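# Hang scaffold bracket on post ring at red-marked hole

## Task

Put the scaffold bracket on the post's ring at the hole carrying the red mark: slide it all the way onto the ring so its tube sticks out radially from the post, and drive its wedge down into that hole until it stops. The bracket must stay there by itself at the end, not because the robot is holding it.

## Robot and tools

Robot: a single six-joint arm with a parallel two-finger gripper, mounted on a base over a table. The post with its ring, and the bracket, sit on or near the table. Occasionally an outside force briefly pulls on a held part or shoves a loose one. Nothing may leave the table; knocking something off means failure.

Frames: the scene frame starts on the table surface right under the arm base. +z is up, and looking along +x, +y lies to the left. The base itself may sit slightly tilted. The gripper's own +x axis is the direction its fingers point; the fingers close and open along its y axis. The reported hand point lies midway between the finger pads, about 3 to 4 cm short of the fingertips, and its printed value can be off, more so with the arm stretched far.

Tool execute_actions, argument actions: a list holding one item or nothing.
- Empty list: no motion, returns the current state plus camera pictures.
- Motion item: {"rows": [[...]], "steps": n}, n from 5 to 15 (default 15), each step 1/30 s. Up to 15 rows; row k is used on step k, and the final row repeats to fill remaining steps.
- Wait item: {"steps": n} with no rows, n up to 300; nothing new is commanded and it returns once n steps have elapsed since the previous result, counting time spent composing the reply.
- Optional pictures: true adds images to a motion or wait result.

Each row has 7 numbers, all within -1 to 1, for one arm. The first six are joint offsets in order waist, shoulder, elbow, wrist pitch, wrist yaw, wrist roll. They are scaled: 1.0 equals 0.9615 rad for waist, shoulder and elbow, 1.713 rad for wrist pitch, 1.767 for wrist yaw, 1.728 for wrist roll. Every row's offsets are measured from the joint angles printed in the latest result that listed them (before any such result exists in the scene, or for later calls within the same reply, from the pose at the moment the action begins). They are not relative to the previous row. So all zeros means return to those reference angles, not hold still. The seventh number is the gripper opening, absolute: +1 fully open, about -0.80 where empty fingers touch, values below that add nothing. Closing fully takes at least about 0.5 s.

Joint ranges (rad): waist -3.054 to 3.054, shoulder 0.000 to 3.142, elbow 0.000 to 2.356, wrist pitch -1.571 to 1.571, wrist yaw -1.571 to 1.571, wrist roll -3.142 to 3.142. A request beyond a limit by more than 0.010 rad is rejected and nothing is sent. True limits may differ from these by up to 0.010 rad; a joint pushed past its true limit is clipped there and the result may say "joint sent to its limit" (possibly about an earlier action). Absence of that line does not prove more travel is available.

Motion limits: each joint's target stays within a lead of its measured angle (0.211 rad waist/shoulder/elbow, 0.213 wrist pitch, 0.267 wrist yaw, 0.228 wrist roll), and if targets would move the hand over 70 mm from where it is, all are scaled back. Big moves therefore take several steps. Friction can leave a joint short of target, especially at long reach, and tiny changes may not happen; check the reported angles after each move.

Timing: results are captured 5 steps before an action finishes; those last steps then run while the next reply is being written. Between calls the arm keeps heading to the last target until it nearly stops moving or a step is HELD; after that only a new action moves it further, though fingers finish opening or closing.

Result lines: end_effector_position (m) and end_effector_quat_wxyz, plus linear and angular velocity, in the scene frame. Joint positions and Joint velocities list the six joints (rad, rad/s) then the finger-pad gap (m; 0.088 fully open). grip_measured is the measured opening on the command scale; to hold something, command an opening clearly below it (lower squeezes harder, up to about 34 N per pad). Readings may be biased by up to about 1 mm throughout the scene. "joint command not followed" means the clearance check altered or blocked targets; mounting blocks and posts count as part of the arm. HELD marks steps where your row was partly or wholly not sent. Joint torques are total drive outputs with per-unit offset, scale and noise, nonzero even in free air.

Things to avoid: contact torque at a joint's load limit (waist 16.8, shoulder 20.8, elbow 20.8, wrist pitch 5.49, wrist yaw 5.47, wrist roll 5.13 N m, held weight included) stops the arm for 10 s and drops the rest of the call. Holding loads heats motors; MOTOR HOT appears from 50 °C, and at 95 °C an OVER-TEMPERATURE FAULT holds the arm; if cooling fails within 30 to 60 s power cuts and the arm and gripper go limp. Avoid drops, slips, slams, hard impacts and forceful shoving; fast closes can squeeze too hard and pop the fingers open. Move smoothly.

zoom_image: camera is cam_high, cam_low or cam_wrist (each 504x504); region [x0, y0, x1, y1] in pixels from the top-left, at most 504 by 504; returns a closer look at that camera's latest image.

show_instructions: no arguments; shows the reference image pages for the scene.

finished_scene: scene (integer) ends that scene for good and reports whether the goal holds; call only when the bracket stays seated unaided. Replying without any tool call also ends everything.

Each tool is called after "Call:" by a JSON object that holds its "op" and its "data", one argument or row to a line.

Reference images:

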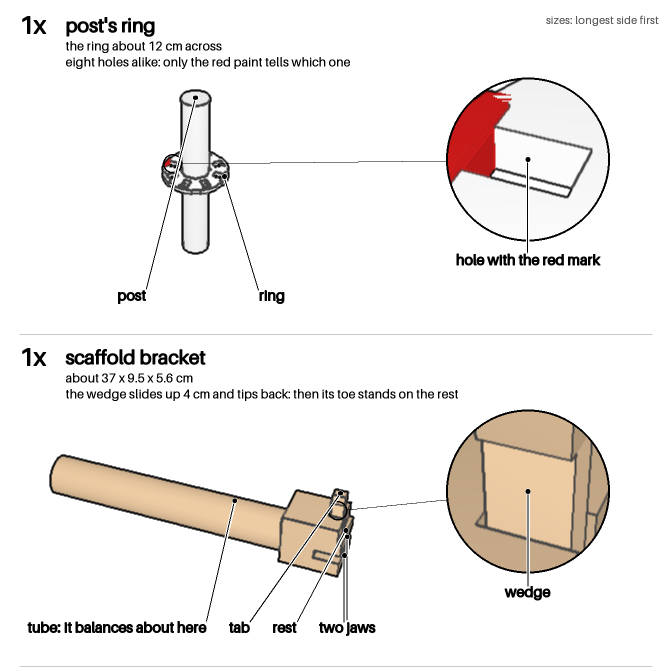

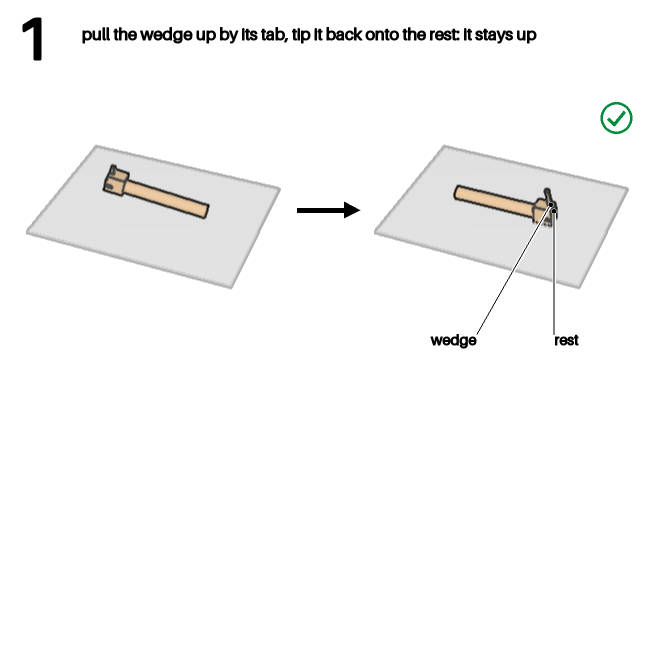

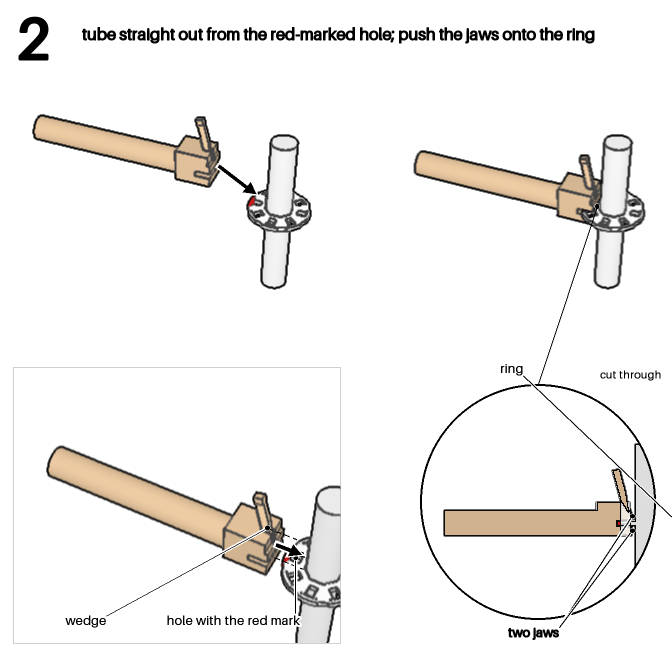

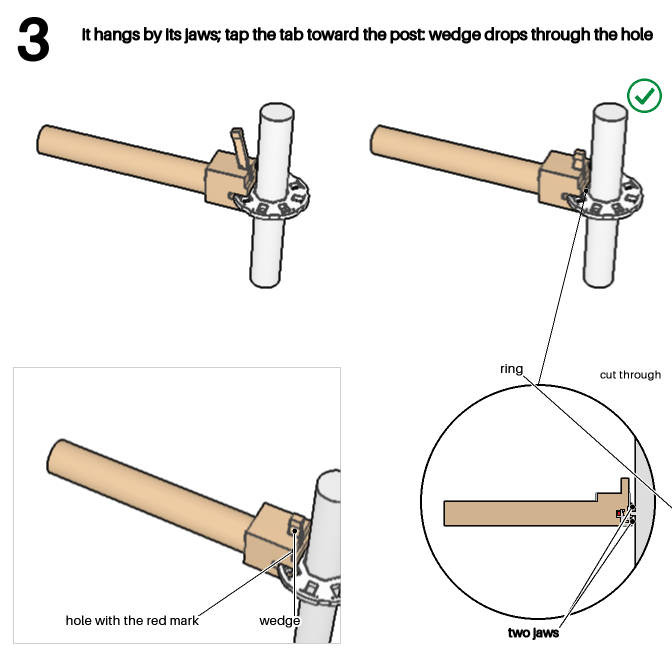

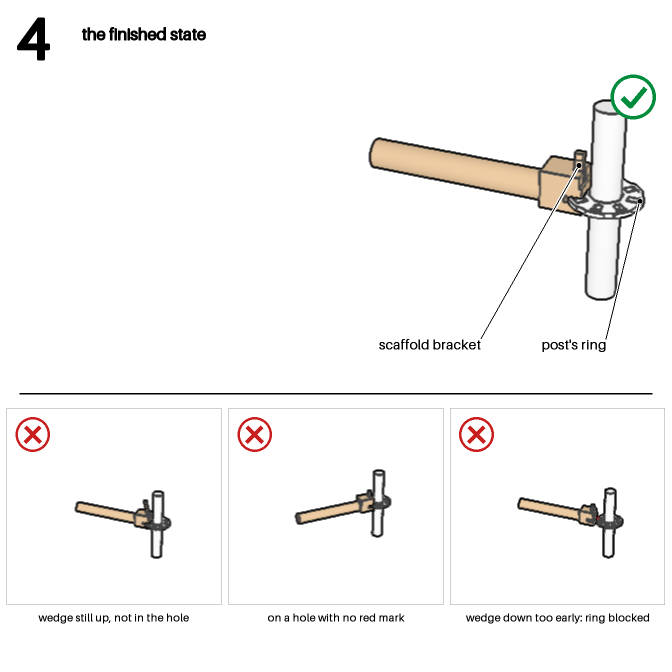

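## Session

Call:
{"op": "execute_actions", "data": {
  "actions": []
}}

Scene clock: 0.00 s of 4500.00 s.
end_effector_position=(+0.0975, -0.2268, +0.1591) grip_measured=+0.847 end_effector_quat_wxyz=(+0.065, +0.654, -0.103, -0.746) end_effector_velocity=(+0.002, +0.002, +0.000) end_effector_angular_velocity=(+0.015, -0.015, +0.007)
Joint positions: [-0.989  1.374  0.977 -1.05   0.254  2.173  0.081]
Joint velocities: [-0.002 -0.002  0.002 -0.007 -0.022 -0.007  0.   ]
Joint torques (N m, as the arm reports them, + toward a larger angle): no reading
Heat: hottest elbow 23 °C (+0.0 °C/min).

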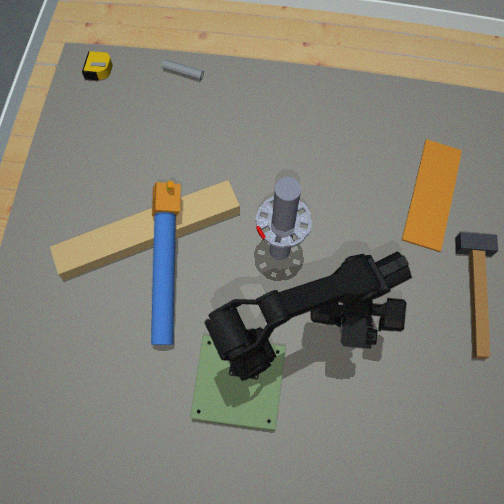

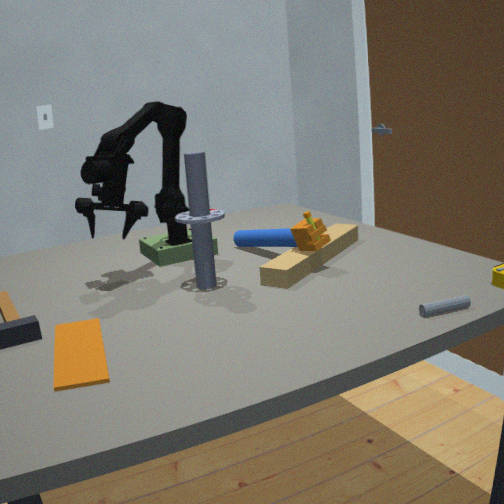

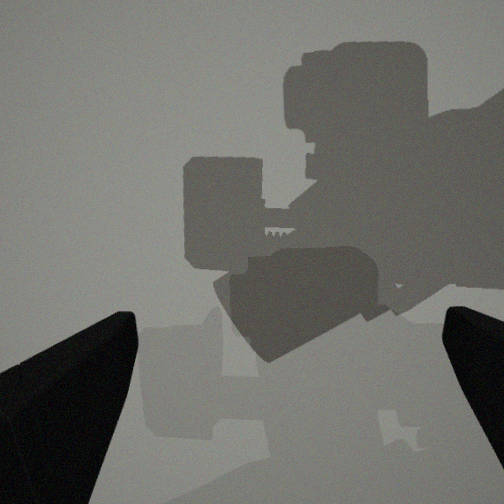

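Call:
{"op": "zoom_image", "data": {
  "camera": "cam_low",
  "region": [160, 140, 400, 320]
}}

Call:
{"op": "zoom_image", "data": {
  "camera": "cam_high",
  "region": [40, 150, 340, 360]
}}

Region (160, 140, 400, 320) of cam_low's 504x504 image, scaled by 2.100, with more detail than that image has; it fills the top 378 rows of this view, and the rest is white.

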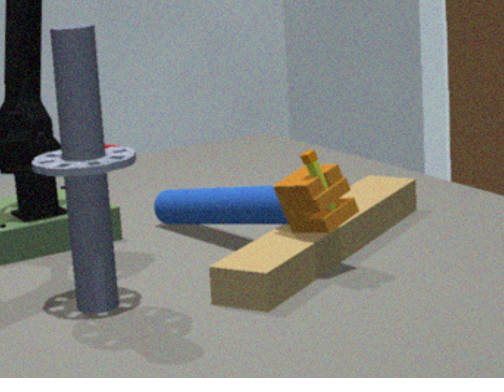

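Region (40, 150, 340, 360) of cam_high's 504x504 image, scaled by 1.680, with more detail than that image has; it fills the top 353 rows of this view, and the rest is white.

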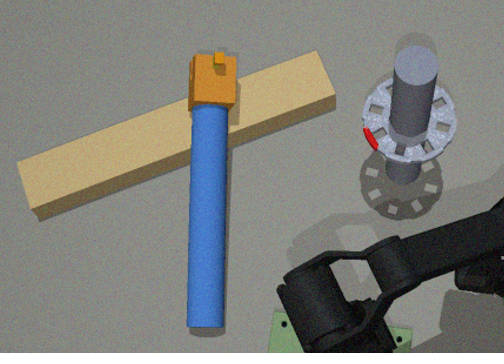

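Call:
{"op": "execute_actions", "data": {
  "actions": [
    {"rows": [[0,0.1,0,0,0,0,1]], "steps": 15}
  ]
}}

Call:
{"op": "execute_actions", "data": {
  "actions": [
    {"rows": [[0,0,0.1,0,0,0,1]], "steps": 15}
  ]
}}

Call:
{"op": "execute_actions", "data": {
  "actions": [
    {"rows": [[0,0,0,0.1,0,0,1]], "steps": 15}
  ]
}}

Scene clock: 1.40 s of 4500.00 s.
end_effector_position=(+0.0980, -0.2272, +0.1404) grip_measured=+1.000 end_effector_quat_wxyz=(+0.045, +0.639, -0.074, -0.764) end_effector_velocity=(-0.001, +0.004, -0.003) end_effector_angular_velocity=(+0.028, -0.008, +0.001)
Joint positions: [-0.989  1.46   0.98  -1.049  0.254  2.173  0.088]
Joint velocities: [-0.007  0.002 -0.007 -0.007 -0.022 -0.007  0.   ]
Joint torques (N m, as the arm reports them, + toward a larger angle): [ 0.03 -4.22  4.36  0.48  0.17 -0.02]
Heat: hottest elbow 23 °C (+0.0 °C/min).
Steps of this call (steps 1 to 32: nothing new was sent; steps 33 to 42: the first 10 steps of this action). Readings (joint positions):
33: [-0.989 1.384 0.978 -1.051 0.254 2.173]
34: [-0.989 1.399 0.980 -1.050 0.254 2.173]
36: [-0.989 1.435 0.981 -1.049 0.254 2.173]
40: [-0.989 1.459 0.980 -1.049 0.254 2.173]
42: the state above

Scene clock: 1.90 s of 4500.00 s.
end_effector_position=(+0.1102, -0.2471, +0.1630) grip_measured=+1.000 end_effector_quat_wxyz=(+0.066, +0.655, -0.104, -0.746) end_effector_velocity=(-0.000, -0.003, +0.002) end_effector_angular_velocity=(-0.013, +0.001, +0.004)
Joint positions: [-0.989  1.463  1.068 -1.048  0.254  2.173  0.088]
Joint velocities: [-0.002 -0.002  0.002  0.007  0.007 -0.007  0.   ]
Joint torques (N m, as the arm reports them, + toward a larger angle): [ 0.05 -5.84  5.41  0.55  0.17 -0.02]
Heat: hottest elbow 23 °C (+0.0 °C/min).
Steps of this call (steps 1 to 5: the last 5 steps of your previous action; steps 6 to 15: the first 10 steps of this action, its rows measured from where the robot was after step 5). Readings (joint positions):
5: [-0.989 1.461 0.980 -1.049 0.254 2.173]
6: [-0.989 1.461 0.990 -1.054 0.254 2.173]
7: [-0.989 1.464 1.005 -1.057 0.254 2.173]
9: [-0.989 1.464 1.040 -1.049 0.254 2.173]
13: [-0.989 1.463 1.067 -1.048 0.254 2.173]
15: the state above

Scene clock: 2.40 s of 4500.00 s.
end_effector_position=(+0.1283, -0.2758, +0.1704) grip_measured=+1.000 end_effector_quat_wxyz=(+0.105, +0.680, -0.158, -0.708) end_effector_velocity=(+0.009, -0.013, +0.005) end_effector_angular_velocity=(-0.065, -0.052, -0.008)
Joint positions: [-0.989  1.462  1.068 -0.885  0.254  2.173  0.088]
Joint velocities: [-0.002 -0.002 -0.002  0.081 -0.007  0.007  0.   ]
Joint torques (N m, as the arm reports them, + toward a larger angle): [ 0.07 -5.86  5.01  1.08  0.16 -0.02]
Heat: hottest elbow 23 °C (+0.0 °C/min).
Steps of this call (steps 1 to 5: the last 5 steps of your previous action; steps 6 to 15: the first 10 steps of this action, its rows measured from where the robot was after step 5). Readings (joint positions):
5: [-0.989 1.463 1.068 -1.048 0.254 2.173]
6: [-0.989 1.463 1.067 -1.027 0.254 2.173]
7: [-0.989 1.463 1.066 -0.978 0.254 2.173]
9: [-0.989 1.463 1.068 -0.922 0.254 2.173]
13: [-0.989 1.462 1.068 -0.892 0.254 2.173]
15: the state above

Call:
{"op": "execute_actions", "data": {
  "actions": [
    {"rows": [[0,-0.38,-0.38,-0.07,-0.15,0,1]], "steps": 15}
  ]
}}

Call:
{"op": "execute_actions", "data": {
  "actions": [
    {"rows": [[1,0,0,0,0,0,1]], "steps": 15}
  ]
}}

Scene clock: 3.87 s of 4500.00 s.
end_effector_position=(+0.1017, -0.1640, +0.1355) grip_measured=+1.000 end_effector_quat_wxyz=(+0.037, +0.742, -0.064, -0.667) end_effector_velocity=(-0.014, +0.053, -0.026) end_effector_angular_velocity=(+0.071, -0.081, +0.024)
Joint positions: [-0.99   1.123  0.727 -0.999  0.004  2.172  0.088]
Joint velocities: [-0.002 -0.203 -0.212 -0.007 -0.11  -0.007  0.   ]
Joint torques (N m, as the arm reports them, + toward a larger angle): [ 0.09 -3.85  4.61  0.74 -0.19  0.  ]
Heat: hottest elbow 23 °C (+0.0 °C/min).
Steps of this call (steps 1 to 5: the last 5 steps of your previous action; steps 6 to 15: the robot went on to your last target; steps 16 to 34: nothing new was sent; steps 35 to 44: the first 10 steps of this action). Readings (joint positions):
35: [-0.991 1.440 1.048 -0.875 0.215 2.173]
36: [-0.991 1.401 1.010 -0.902 0.156 2.173]
38: [-0.990 1.292 0.907 -0.962 0.079 2.172]
42: [-0.990 1.141 0.751 -0.999 0.015 2.172]
44: the state above

Scene clock: 4.37 s of 4500.00 s.
end_effector_position=(+0.1688, -0.0856, +0.1364) grip_measured=+1.000 end_effector_quat_wxyz=(+0.215, +0.735, +0.134, -0.628) end_effector_velocity=(+0.140, +0.290, +0.002) end_effector_angular_velocity=(-0.008, +0.010, +1.710)
Joint positions: [-0.451  1.105  0.715 -1.001 -0.003  2.173  0.088]
Joint velocities: [ 1.687 -0.002 -0.002 -0.022 -0.007 -0.022  0.   ]
Joint torques (N m, as the arm reports them, + toward a larger angle): [ 0.28 -2.82  4.86  0.84 -0.1  -0.02]
Heat: hottest elbow 23 °C (+0.0 °C/min).
Steps of this call (steps 1 to 5: the last 5 steps of your previous action; steps 6 to 15: the first 10 steps of this action, its rows measured from where the robot was after step 5). Readings (joint positions):
5: [-0.990 1.105 0.716 -1.000 -0.005 2.172]
6: [-0.964 1.105 0.715 -1.001 0.002 2.173]
7: [-0.907 1.105 0.715 -1.001 -0.000 2.173]
9: [-0.790 1.105 0.715 -1.001 -0.003 2.173]
13: [-0.563 1.105 0.715 -1.001 -0.003 2.173]
15: the state above

Call:
{"op": "execute_actions", "data": {
  "actions": "[{\"rows\": [[0.98,0,0,0,0,-0.857,1]], \"steps\": 15}], \"pictures\": true}"
}}


Call:
{"op": "execute_actions", "data": {
  "actions": [
    {"rows": [[0.98,0,0,0,0,-0.857,1]], "steps": 15}
  ]
}}

Call:
{"op": "execute_actions", "data": {
  "actions": [
    {"steps": 15}
  ],
  "pictures": true
}}

Scene clock: 14.73 s of 4500.00 s.
end_effector_position=(+0.1757, -0.0529, +0.1364) grip_measured=+1.000 end_effector_quat_wxyz=(+0.323, +0.681, +0.181, -0.631) end_effector_velocity=(-0.002, +0.002, -0.001) end_effector_angular_velocity=(+0.007, +0.007, +0.011)
Joint positions: [-0.156  1.101  0.71  -1.026  0.142  2.223  0.088]
Joint velocities: [ 0.002 -0.002 -0.002 -0.007 -0.007 -0.007  0.   ]
Joint torques (N m, as the arm reports them, + toward a larger angle): [ 0.23 -2.37  4.9   0.94  0.24  0.04]
Heat: hottest elbow 25 °C (+8.1 °C/min).
TORQUE FAULT: the external load on joint 5 (wrist yaw) reached its load limit, and the arm stopped for 10 seconds. The arm's remaining commands of this call were not run. The arm holds where it stopped, with its grip as last carried out, and accepts commands again: back off and push less far. The arm stops again, at the same cost, whenever a joint's load reaches its limit.
Kept back: nothing.
The stop began at step 11 of this call (marked STOPPED below). From that step on the arm followed nothing that you had sent. 13 steps, steps kept back included, did not run and will not run. Nothing is kept back now, and the robot has no last target.
Steps of this call (steps 1 to 5: the last 5 steps of your previous action; steps 6 to 8: the robot went on to your last target; steps 9 to 10: the first 2 steps of this action; steps 11 to 311: the stop). Readings (joint positions):
9: [-0.162 1.105 0.714 -1.019 0.122 2.242]
10: [-0.153 1.104 0.712 -1.024 0.146 2.224]
11: [-0.158 1.102 0.710 -1.025 0.140 2.212] STOPPED
12: [-0.164 1.101 0.710 -1.025 0.129 2.206]
16: [-0.160 1.101 0.710 -1.026 0.133 2.215]
311: the state above

Scene clock: 14.77 s of 4500.00 s.
end_effector_position=(+0.1757, -0.0529, +0.1364) grip_measured=+1.000 end_effector_quat_wxyz=(+0.323, +0.681, +0.181, -0.631) end_effector_velocity=(+0.001, -0.002, +0.000) end_effector_angular_velocity=(-0.009, -0.005, +0.003)
Joint positions: [-0.156  1.101  0.71  -1.026  0.142  2.223  0.088]
Joint velocities: [-0.002 -0.002 -0.002  0.007  0.007 -0.007  0.   ]
Joint torques (N m, as the arm reports them, + toward a larger angle): [ 0.22 -2.45  4.88  0.96  0.22  0.05]
Heat: hottest elbow 25 °C (+8.1 °C/min).
Kept back: nothing.
A stop began in an earlier call of the same reply, so what this call sent did not run. Send another action.
Steps of this call (step 1: nothing new was sent). Readings (joint positions):
1: the state above

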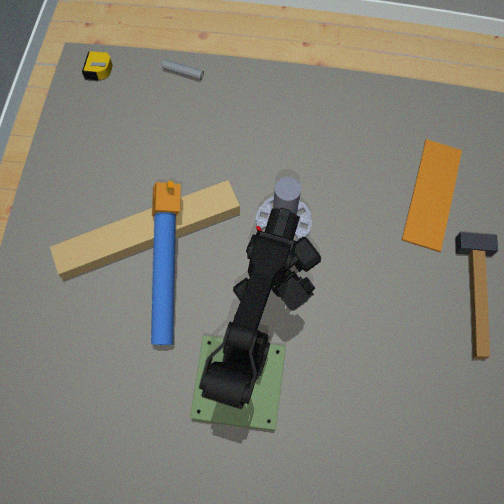

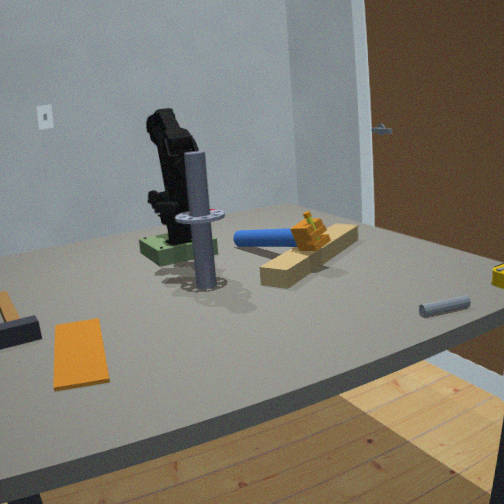

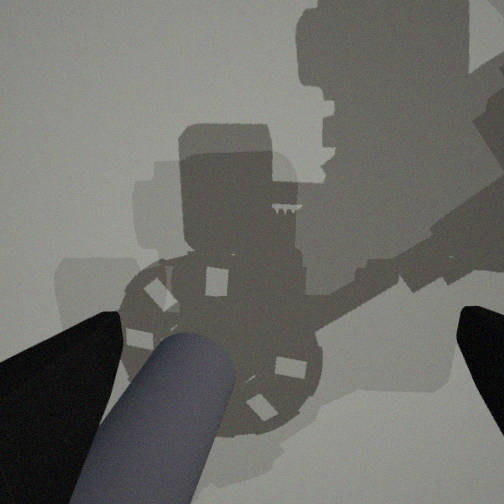

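Call:
{"op": "execute_actions", "data": {
  "actions": [
    {"rows": [[-0.4,0,0,0,-0.08,0,1]], "steps": 15}
  ]
}}

Call:
{"op": "execute_actions", "data": {
  "actions": [
    {"rows": [[0,-0.21,0.09,-0.16,0,0,1]], "steps": 15}
  ]
}}

Call:
{"op": "execute_actions", "data": {
  "actions": [
    {"steps": 10}
  ]
}}

Scene clock: 15.37 s of 4500.00 s.
end_effector_position=(+0.1561, -0.0956, +0.1345) grip_measured=+1.000 end_effector_quat_wxyz=(+0.172, +0.735, +0.095, -0.649) end_effector_velocity=(-0.011, -0.020, -0.000) end_effector_angular_velocity=(+0.066, -0.045, -0.173)
Joint positions: [-0.519  1.101  0.71  -1.025  0.011  2.222  0.088]
Joint velocities: [-0.193 -0.002 -0.002  0.007 -0.081 -0.007  0.   ]
Joint torques (N m, as the arm reports them, + toward a larger angle): [-0.27 -2.84  4.72  0.69 -0.18  0.01]
Heat: hottest elbow 25 °C (+7.8 °C/min).
Steps of this call (steps 1 to 8: nothing new was sent; steps 9 to 18: the first 10 steps of this action). Readings (joint positions):
9: [-0.183 1.101 0.710 -1.025 0.109 2.223]
10: [-0.240 1.101 0.710 -1.025 0.078 2.223]
12: [-0.355 1.101 0.710 -1.025 0.044 2.223]
16: [-0.499 1.101 0.710 -1.025 0.018 2.222]
18: the state above

Scene clock: 15.87 s of 4500.00 s.
end_effector_position=(+0.1213, -0.0771, +0.1763) grip_measured=+1.000 end_effector_quat_wxyz=(+0.169, +0.740, +0.088, -0.645) end_effector_velocity=(-0.014, +0.006, +0.001) end_effector_angular_velocity=(+0.009, +0.032, -0.001)
Joint positions: [-0.535  0.908  0.791 -1.284  0.005  2.222  0.088]
Joint velocities: [-0.007 -0.037 -0.002 -0.066  0.007 -0.007  0.   ]
Joint torques (N m, as the arm reports them, + toward a larger angle): [ 0.02 -2.    5.26  0.58 -0.01 -0.02]
Heat: hottest elbow 25 °C (+7.6 °C/min).
Steps of this call (steps 1 to 5: the last 5 steps of your previous action; steps 6 to 15: the first 10 steps of this action, its rows measured from where the robot was after step 5). Readings (joint positions):
5: [-0.534 1.101 0.710 -1.025 0.006 2.222]
6: [-0.535 1.077 0.720 -1.053 0.005 2.222]
7: [-0.535 1.040 0.733 -1.126 0.005 2.222]
9: [-0.535 0.956 0.765 -1.212 0.005 2.222]
13: [-0.535 0.910 0.791 -1.273 0.005 2.222]
15: the state above

Scene clock: 16.20 s of 4500.00 s.
end_effector_position=(+0.1193, -0.0759, +0.1766) grip_measured=+1.000 end_effector_quat_wxyz=(+0.168, +0.739, +0.089, -0.646) end_effector_velocity=(-0.005, +0.002, -0.001) end_effector_angular_velocity=(+0.002, +0.024, +0.018)
Joint positions: [-0.535  0.903  0.792 -1.295  0.005  2.222  0.088]
Joint velocities: [-0.002 -0.002 -0.002 -0.022  0.007 -0.022  0.   ]
Joint torques (N m, as the arm reports them, + toward a larger angle): [ 0.04 -1.97  5.33  0.55 -0.02 -0.02]
Heat: hottest elbow 25 °C (+7.4 °C/min).
Kept back: nothing.
Steps of this call (steps 1 to 5: the last 5 steps of your previous action; steps 6 to 10: the robot went on to your last target). Readings (joint positions):
1: [-0.535 0.907 0.791 -1.287 0.005 2.222]
2: [-0.535 0.906 0.791 -1.289 0.005 2.222]
4: [-0.535 0.904 0.791 -1.293 0.005 2.222]
8: [-0.535 0.903 0.791 -1.295 0.005 2.222]
10: the state above

Call:
{"op": "execute_actions", "data": {
  "actions": [
    {"rows": [[1.0,0,0,0,0,-0.857,1]], "steps": 15}
  ]
}}

Call:
{"op": "execute_actions", "data": {
  "actions": [
    {"steps": 20}
  ],
  "pictures": true
}}

Scene clock: 16.67 s of 4500.00 s.
end_effector_position=(+0.1405, -0.0034, +0.1771) grip_measured=+1.000 end_effector_quat_wxyz=(+0.526, +0.557, +0.438, -0.470) end_effector_velocity=(+0.003, +0.243, +0.001) end_effector_angular_velocity=(-0.317, +0.009, +3.487)
Joint positions: [ 0.007  0.903  0.792 -1.296  0.009  1.622  0.088]
Joint velocities: [ 1.687 -0.002 -0.002 -0.007 -0.022 -1.824  0.   ]
Joint torques (N m, as the arm reports them, + toward a larger angle): [ 0.24 -1.48  4.85  0.89 -0.17 -0.1 ]
Heat: hottest elbow 25 °C (+7.2 °C/min).
Steps of this call (steps 1 to 4: the robot went on to your last target; steps 5 to 14: the first 10 steps of this action). Readings (joint positions):
5: [-0.506 0.903 0.792 -1.296 0.013 2.175]
6: [-0.447 0.903 0.792 -1.296 0.011 2.111]
8: [-0.332 0.903 0.792 -1.296 0.009 1.989]
12: [-0.105 0.903 0.792 -1.296 0.009 1.745]
14: the state above

Scene clock: 17.33 s of 4500.00 s.
end_effector_position=(+0.1293, +0.0547, +0.1773) grip_measured=+1.000 end_effector_quat_wxyz=(+0.747, +0.154, +0.640, -0.090) end_effector_velocity=(+0.000, +0.002, -0.001) end_effector_angular_velocity=(-0.010, -0.006, +0.117)
Joint positions: [ 0.423  0.903  0.792 -1.296  0.006  0.753  0.088]
Joint velocities: [ 0.007  0.002 -0.002  0.007 -0.007 -0.11   0.   ]
Joint torques (N m, as the arm reports them, + toward a larger angle): [ 0.2  -1.63  4.88  0.97 -0.06 -0.07]
Heat: hottest elbow 25 °C (+6.9 °C/min).
Kept back: nothing.
Steps of this call (steps 1 to 5: the last 5 steps of your previous action; steps 6 to 20: the robot went on to your last target). Readings (joint positions):
1: [0.064 0.903 0.792 -1.296 0.009 1.561]
2: [0.120 0.903 0.792 -1.296 0.009 1.500]
4: [0.233 0.903 0.792 -1.296 0.009 1.378]
8: [0.380 0.903 0.792 -1.296 0.006 1.133]
20: the state above

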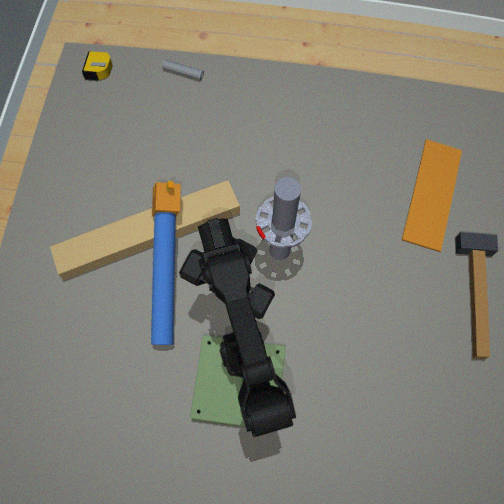

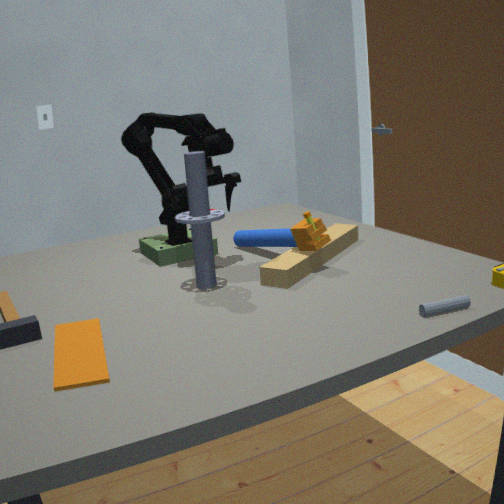

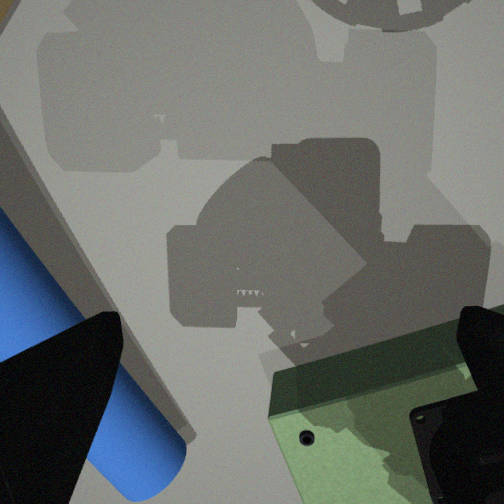

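Call:
{"op": "execute_actions", "data": {
  "actions": [
    {"rows": [[0.075,1.0,0.705,0.068,0,-0.156,1]], "steps": 15}
  ]
}}

Call:
{"op": "execute_actions", "data": {
  "actions": [
    {"steps": 30}
  ],
  "pictures": true
}}

Scene clock: 18.23 s of 4500.00 s.
end_effector_position=(+0.2549, +0.1296, +0.2396) grip_measured=+1.000 end_effector_quat_wxyz=(+0.792, +0.054, +0.607, +0.037) end_effector_velocity=(+0.389, +0.210, +0.099) end_effector_angular_velocity=(+0.043, -0.117, +0.148)
Joint positions: [ 0.49   1.413  1.307 -1.186  0.008  0.497  0.088]
Joint velocities: [ 0.022  1.609  1.683  0.051 -0.022 -0.125  0.   ]
Joint torques (N m, as the arm reports them, + toward a larger angle): [ 0.4  -4.11  5.4   1.21 -0.1  -0.09]
Heat: hottest elbow 26 °C (+9.9 °C/min).
From where the robot then was, a joint's target lay farther than a number of 1.0 reaches, so one or more steps of this call were cut to that.
Steps of this call (steps 1 to 17: the robot went on to your last target; steps 18 to 27: the first 10 steps of this action). Readings (joint positions):
18: [0.432 0.929 0.813 -1.299 0.007 0.700]
19: [0.448 0.974 0.854 -1.274 0.007 0.645]
21: [0.471 1.088 0.966 -1.211 0.007 0.568]
25: [0.488 1.305 1.195 -1.191 0.008 0.508]
27: the state above

Scene clock: 19.23 s of 4500.00 s.
end_effector_position=(+0.3048, +0.1559, +0.1508) grip_measured=+1.000 end_effector_quat_wxyz=(+0.711, +0.002, +0.703, -0.005) end_effector_velocity=(-0.001, -0.003, +0.000) end_effector_angular_velocity=(-0.010, +0.003, -0.010)
Joint positions: [ 0.493  1.861  1.464 -1.178  0.008  0.486  0.088]
Joint velocities: [-0.002 -0.002 -0.002 -0.007  0.007  0.007  0.   ]
Joint torques (N m, as the arm reports them, + toward a larger angle): [ 0.23 -8.25  5.1   0.41 -0.11 -0.07]
Heat: hottest elbow 26 °C (+9.4 °C/min).
Kept back: nothing.
Steps of this call (steps 1 to 5: the last 5 steps of your previous action; steps 6 to 30: the robot went on to your last target). Readings (joint positions):
1: [0.491 1.466 1.357 -1.181 0.008 0.494]
2: [0.492 1.516 1.396 -1.175 0.008 0.492]
4: [0.492 1.612 1.443 -1.174 0.008 0.489]
8: [0.492 1.798 1.460 -1.175 0.008 0.487]
30: the state above
The arm was judged still, so your last target was given up. Only a new action makes it travel on or press farther. Fingers that are still opening or closing keep moving.

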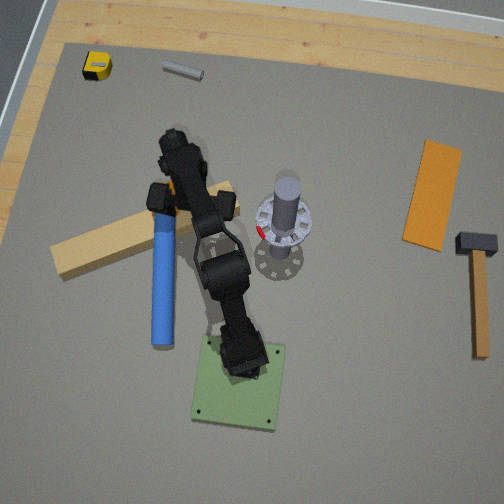

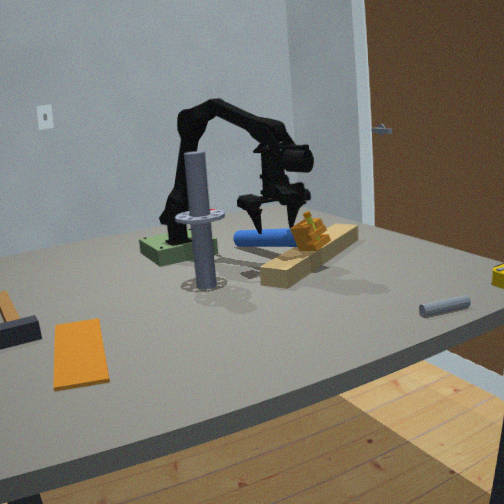

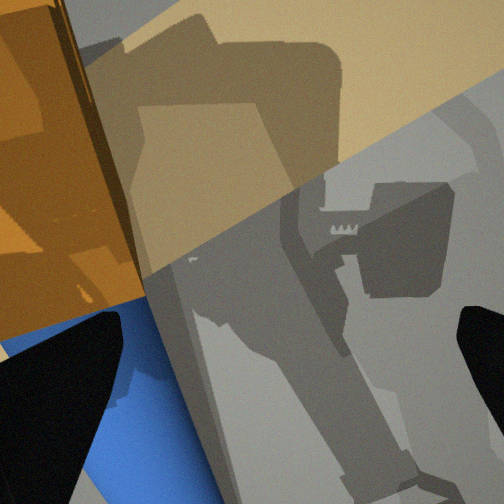

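Call:
{"op": "execute_actions", "data": {
  "actions": [
    {"rows": [[0.165,0.083,-0.108,0.11,0,0.092,1]], "steps": 15}
  ]
}}

Call:
{"op": "execute_actions", "data": {
  "actions": [
    {"steps": 15}
  ],
  "pictures": true
}}

Scene clock: 20.27 s of 4500.00 s.
end_effector_position=(+0.3032, +0.2049, +0.1327) grip_measured=+1.000 end_effector_quat_wxyz=(+0.742, +0.027, +0.669, +0.003) end_effector_velocity=(+0.039, +0.013, -0.006) end_effector_angular_velocity=(+0.106, -0.171, -0.133)
Joint positions: [ 0.62   1.881  1.412 -1.006  0.023  0.636  0.088]
Joint velocities: [-0.022 -0.002 -0.046  0.242  0.022  0.11   0.   ]
Joint torques (N m, as the arm reports them, + toward a larger angle): [ 2.97 -1.87  0.45  1.23 -0.71  0.01]
Heat: hottest elbow 26 °C (+8.9 °C/min).
Steps of this call (steps 1 to 21: nothing new was sent; steps 22 to 31: the first 10 steps of this action). Readings (joint positions):
22: [0.501 1.866 1.453 -1.161 0.011 0.513]
23: [0.526 1.867 1.434 -1.115 0.011 0.550]
25: [0.582 1.879 1.422 -1.033 0.022 0.603]
29: [0.621 1.881 1.414 -1.018 0.022 0.628]
31: the state above

Scene clock: 20.77 s of 4500.00 s.
end_effector_position=(+0.3032, +0.2061, +0.1317) grip_measured=+1.000 end_effector_quat_wxyz=(+0.743, +0.031, +0.669, +0.003) end_effector_velocity=(-0.000, -0.000, -0.001) end_effector_angular_velocity=(-0.004, -0.006, -0.006)
Joint positions: [ 0.622  1.881  1.407 -0.998  0.02   0.643  0.088]
Joint velocities: [ 0.002 -0.002 -0.007  0.007  0.007  0.007  0.   ]
Joint torques (N m, as the arm reports them, + toward a larger angle): [ 2.98 -1.73  0.53  1.37 -0.56  0.04]
Heat: hottest elbow 26 °C (+8.7 °C/min).
Kept back: nothing.
Steps of this call (steps 1 to 5: the last 5 steps of your previous action; steps 6 to 15: the robot went on to your last target). Readings (joint positions):
1: [0.620 1.881 1.410 -1.001 0.022 0.639]
2: [0.620 1.881 1.409 -0.999 0.020 0.639]
4: [0.621 1.881 1.408 -0.999 0.020 0.641]
8: [0.621 1.881 1.407 -0.998 0.020 0.642]
15: the state above
The arm was judged still, so your last target was given up. Only a new action makes it travel on or press farther. Fingers that are still opening or closing keep moving.

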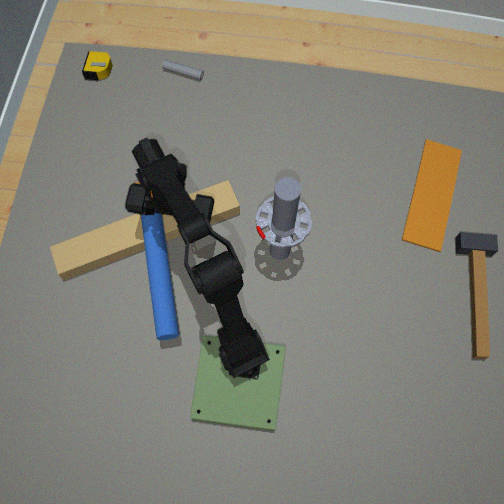

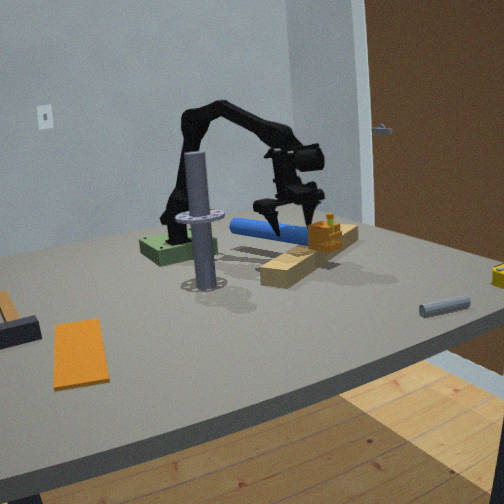

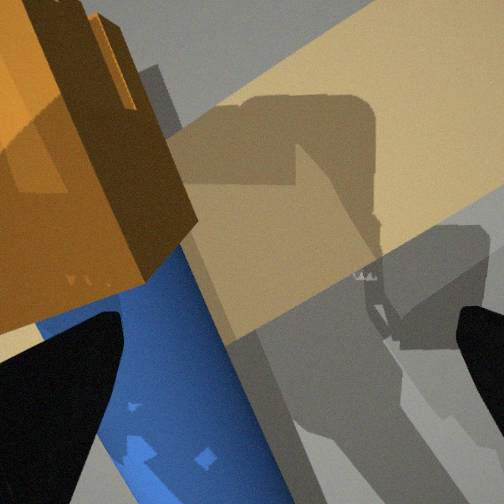

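Call:
{"op": "execute_actions", "data": {
  "actions": [
    {"rows": [[0,-0.12,0,-0.07,0,0,1]], "steps": 15}
  ]
}}

Call:
{"op": "execute_actions", "data": {
  "actions": [
    {"steps": 10}
  ],
  "pictures": true
}}

Call:
{"op": "zoom_image", "data": {
  "camera": "cam_low",
  "region": [220, 140, 380, 300]
}}

Call:
{"op": "zoom_image", "data": {
  "camera": "cam_high",
  "region": [40, 120, 340, 360]
}}

Scene clock: 21.40 s of 4500.00 s.
end_effector_position=(+0.2819, +0.1927, +0.1639) grip_measured=+1.000 end_effector_quat_wxyz=(+0.740, +0.029, +0.672, +0.001) end_effector_velocity=(-0.010, -0.007, +0.005) end_effector_angular_velocity=(-0.014, +0.029, +0.020)
Joint positions: [ 0.623  1.774  1.403 -1.11   0.018  0.646  0.088]
Joint velocities: [-0.002 -0.022 -0.002 -0.051 -0.007 -0.022  0.   ]
Joint torques (N m, as the arm reports them, + toward a larger angle): [-0.26 -8.62  5.1   0.51  0.04 -0.07]
Heat: hottest elbow 26 °C (+8.4 °C/min).
Steps of this call (steps 1 to 9: nothing new was sent; steps 10 to 19: the first 10 steps of this action). Readings (joint positions):
10: [0.622 1.863 1.409 -1.000 0.020 0.646]
11: [0.622 1.851 1.408 -1.036 0.018 0.646]
13: [0.623 1.821 1.399 -1.089 0.018 0.646]
17: [0.623 1.779 1.403 -1.106 0.018 0.646]
19: the state above

Scene clock: 21.73 s of 4500.00 s.
end_effector_position=(+0.2810, +0.1921, +0.1639) grip_measured=+1.000 end_effector_quat_wxyz=(+0.739, +0.028, +0.674, +0.000) end_effector_velocity=(+0.001, +0.001, +0.000) end_effector_angular_velocity=(+0.007, -0.003, +0.035)
Joint positions: [ 0.623  1.773  1.403 -1.115  0.018  0.646  0.088]
Joint velocities: [-0.002 -0.002 -0.002  0.007 -0.007 -0.037  0.   ]
Joint torques (N m, as the arm reports them, + toward a larger angle): [-0.26 -9.    5.18  0.51  0.09 -0.08]
Heat: hottest elbow 26 °C (+8.3 °C/min).
Kept back: nothing.
Steps of this call (steps 1 to 5: the last 5 steps of your previous action; steps 6 to 10: the robot went on to your last target). Readings (joint positions):
1: [0.623 1.773 1.403 -1.112 0.018 0.646]
2: [0.623 1.773 1.403 -1.113 0.018 0.646]
4: [0.623 1.773 1.403 -1.114 0.018 0.646]
8: [0.623 1.773 1.403 -1.115 0.018 0.646]
10: the state above

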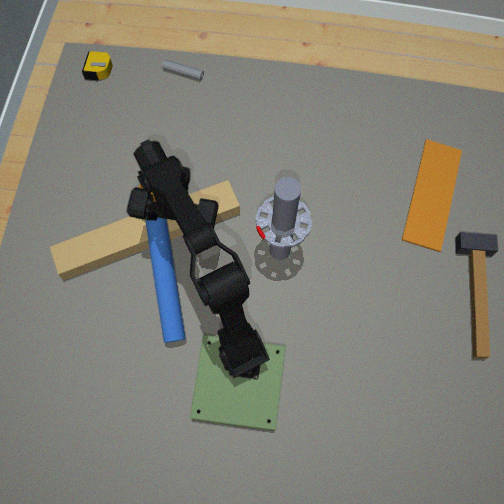

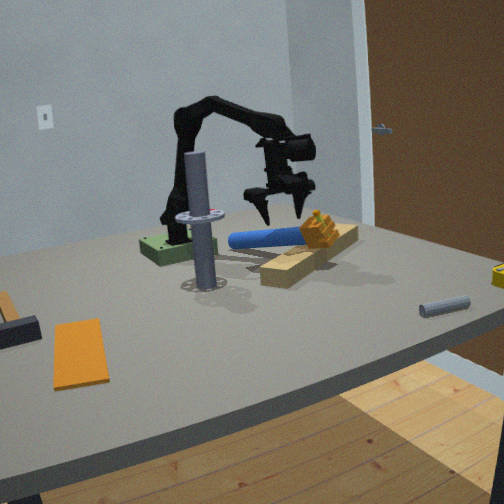

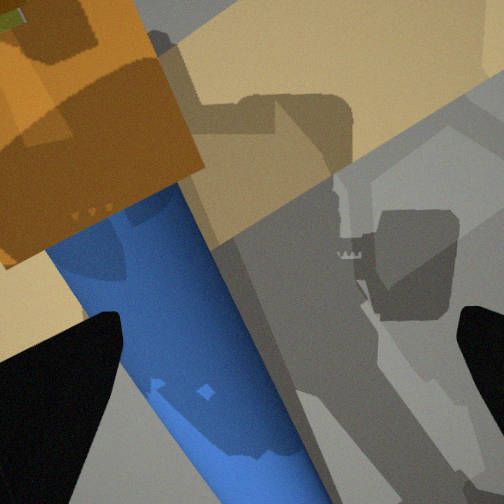

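Region (220, 140, 380, 300) of cam_low's 504x504 image, scaled by 3.150, with more detail than that image has.

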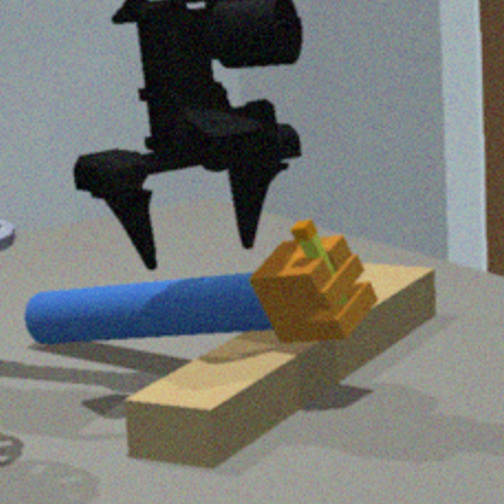

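Region (40, 120, 340, 360) of cam_high's 504x504 image, scaled by 1.680, with more detail than that image has; it fills the top 403 rows of this view, and the rest is white.

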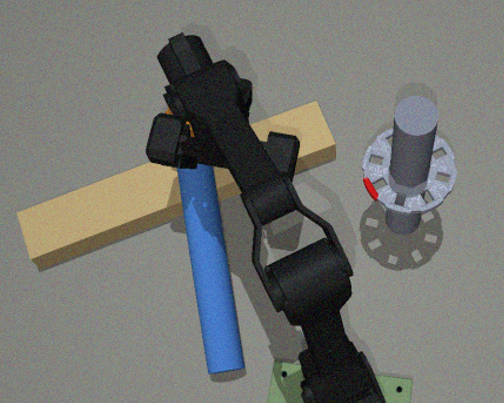

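Call:
{"op": "execute_actions", "data": {
  "actions": [
    {"rows": [[0.094,0.371,0.565,-0.159,0,0.035,1]], "steps": 15}
  ]
}}

Call:
{"op": "execute_actions", "data": {
  "actions": [
    {"steps": 20}
  ],
  "pictures": true
}}

Scene clock: 22.90 s of 4500.00 s.
end_effector_position=(+0.3073, +0.2550, +0.1625) grip_measured=+1.000 end_effector_quat_wxyz=(+0.705, -0.012, +0.709, -0.014) end_effector_velocity=(+0.086, +0.070, +0.160) end_effector_angular_velocity=(+0.297, -0.366, -0.022)
Joint positions: [ 0.716  2.119  1.875 -1.368  0.02   0.701  0.088]
Joint velocities: [-0.002  0.042  0.711 -0.198  0.007  0.022  0.   ]
Joint torques (N m, as the arm reports them, + toward a larger angle): [ -0.37 -10.34   5.39  -0.09  -0.1    0.07]
Heat: hottest elbow 26 °C (+7.9 °C/min).
Steps of this call (steps 1 to 15: the robot went on to your last target; steps 16 to 25: nothing new was sent; steps 26 to 35: the first 10 steps of this action). Readings (joint positions):
26: [0.628 1.802 1.436 -1.171 0.020 0.657]
27: [0.644 1.844 1.496 -1.237 0.022 0.671]
29: [0.680 1.947 1.612 -1.300 0.021 0.686]
33: [0.715 2.100 1.813 -1.359 0.020 0.699]
35: the state above

Scene clock: 23.57 s of 4500.00 s.
end_effector_position=(+0.3147, +0.2613, +0.1784) grip_measured=+1.000 end_effector_quat_wxyz=(+0.717, -0.001, +0.697, -0.004) end_effector_velocity=(-0.004, -0.003, +0.002) end_effector_angular_velocity=(-0.006, +0.018, +0.005)
Joint positions: [ 0.716  2.119  1.939 -1.385  0.02   0.704  0.088]
Joint velocities: [-0.002 -0.007 -0.002 -0.022 -0.007 -0.007  0.   ]
Joint torques (N m, as the arm reports them, + toward a larger angle): [-0.29 -9.37  5.34  0.35 -0.1   0.06]
Heat: hottest elbow 26 °C (+7.6 °C/min).
Kept back: nothing.
Steps of this call (steps 1 to 5: the last 5 steps of your previous action; steps 6 to 20: the robot went on to your last target). Readings (joint positions):
1: [0.716 2.119 1.895 -1.374 0.020 0.702]
2: [0.716 2.119 1.912 -1.378 0.020 0.702]
4: [0.716 2.119 1.933 -1.379 0.020 0.703]
8: [0.716 2.119 1.937 -1.384 0.020 0.704]
20: the state above

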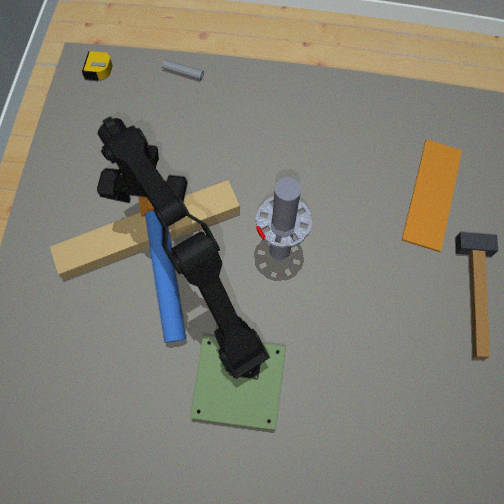

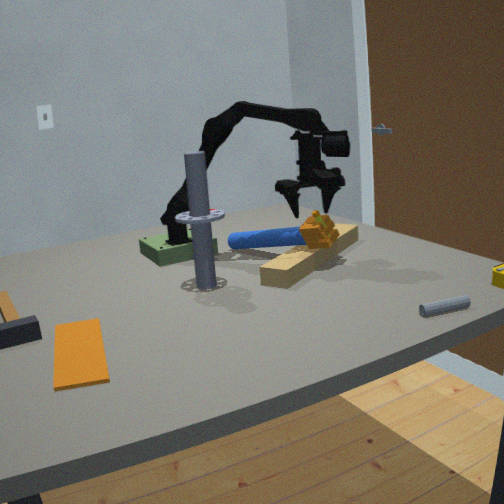

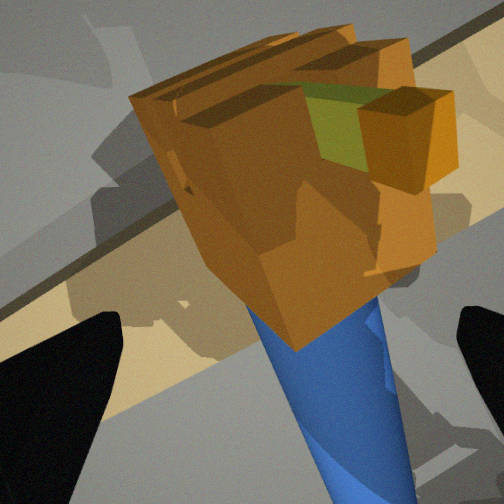

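Call:
{"op": "execute_actions", "data": {
  "actions": [
    {"rows": [[-0.16,0.163,0.323,-0.093,0,-0.072,1]], "steps": 15}
  ]
}}

Call:
{"op": "execute_actions", "data": {
  "actions": [
    {"steps": 15}
  ],
  "pictures": true
}}

Scene clock: 24.90 s of 4500.00 s.
end_effector_position=(+0.3757, +0.2172, +0.1965) grip_measured=+1.000 end_effector_quat_wxyz=(+0.718, +0.017, +0.696, -0.022) end_effector_velocity=(+0.004, +0.015, +0.045) end_effector_angular_velocity=(+0.042, -0.090, +0.093)
Joint positions: [ 0.548  2.256  2.23  -1.535  0.021  0.586  0.088]
Joint velocities: [ 0.027 -0.002  0.178 -0.081  0.007 -0.066  0.   ]
Joint torques (N m, as the arm reports them, + toward a larger angle): [ 1.36 -9.34  4.84  0.31 -0.08 -0.09]
Heat: hottest elbow 26 °C (+7.2 °C/min).
Steps of this call (steps 1 to 15: the robot went on to your last target; steps 16 to 30: nothing new was sent; steps 31 to 40: the first 10 steps of this action). Readings (joint positions):
31: [0.709 2.142 1.974 -1.429 0.014 0.678]
32: [0.688 2.172 2.032 -1.468 0.011 0.650]
34: [0.629 2.226 2.134 -1.487 0.014 0.617]
38: [0.552 2.256 2.215 -1.528 0.021 0.591]
40: the state above

Scene clock: 25.40 s of 4500.00 s.
end_effector_position=(+0.3729, +0.2233, +0.1969) grip_measured=+1.000 end_effector_quat_wxyz=(+0.718, +0.010, +0.696, -0.015) end_effector_velocity=(-0.003, +0.001, +0.000) end_effector_angular_velocity=(+0.015, +0.018, +0.005)
Joint positions: [ 0.563  2.262  2.242 -1.541  0.021  0.581  0.088]
Joint velocities: [-0.002 -0.002 -0.002 -0.007 -0.022 -0.007  0.   ]
Joint torques (N m, as the arm reports them, + toward a larger angle): [-0.17 -9.87  5.19  0.34 -0.07 -0.09]
Heat: hottest elbow 26 °C (+7.1 °C/min).
Kept back: nothing.
Steps of this call (steps 1 to 5: the last 5 steps of your previous action; steps 6 to 15: the robot went on to your last target). Readings (joint positions):
1: [0.549 2.256 2.235 -1.537 0.021 0.585]
2: [0.553 2.256 2.238 -1.537 0.021 0.584]
4: [0.559 2.257 2.240 -1.539 0.021 0.583]
8: [0.563 2.261 2.241 -1.540 0.021 0.582]
15: the state above

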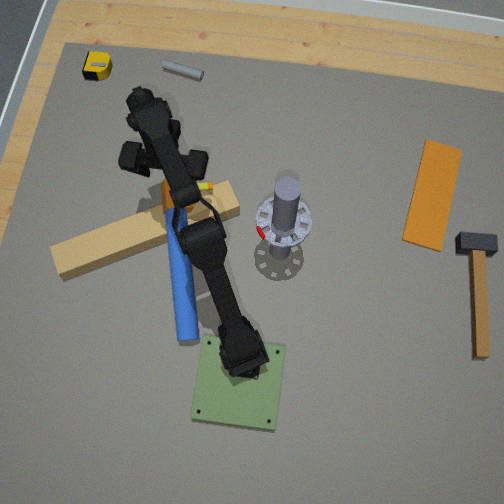

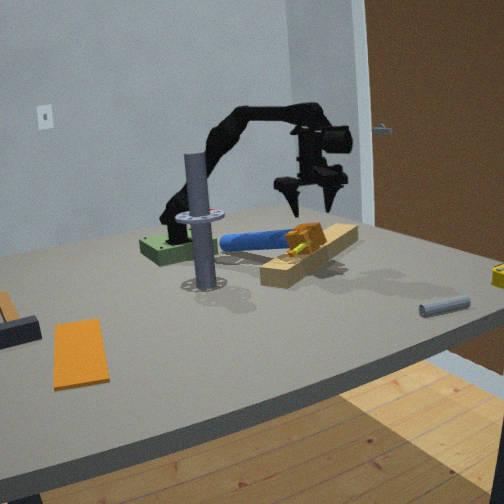

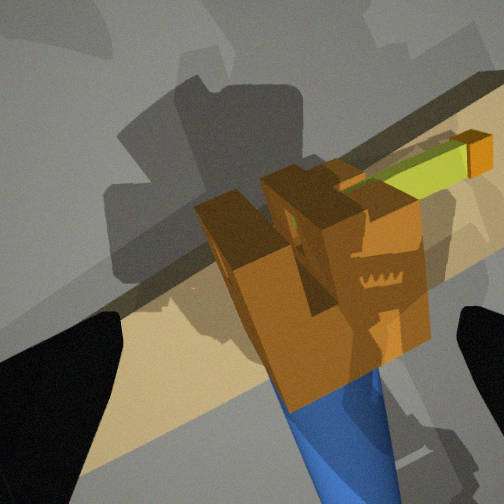

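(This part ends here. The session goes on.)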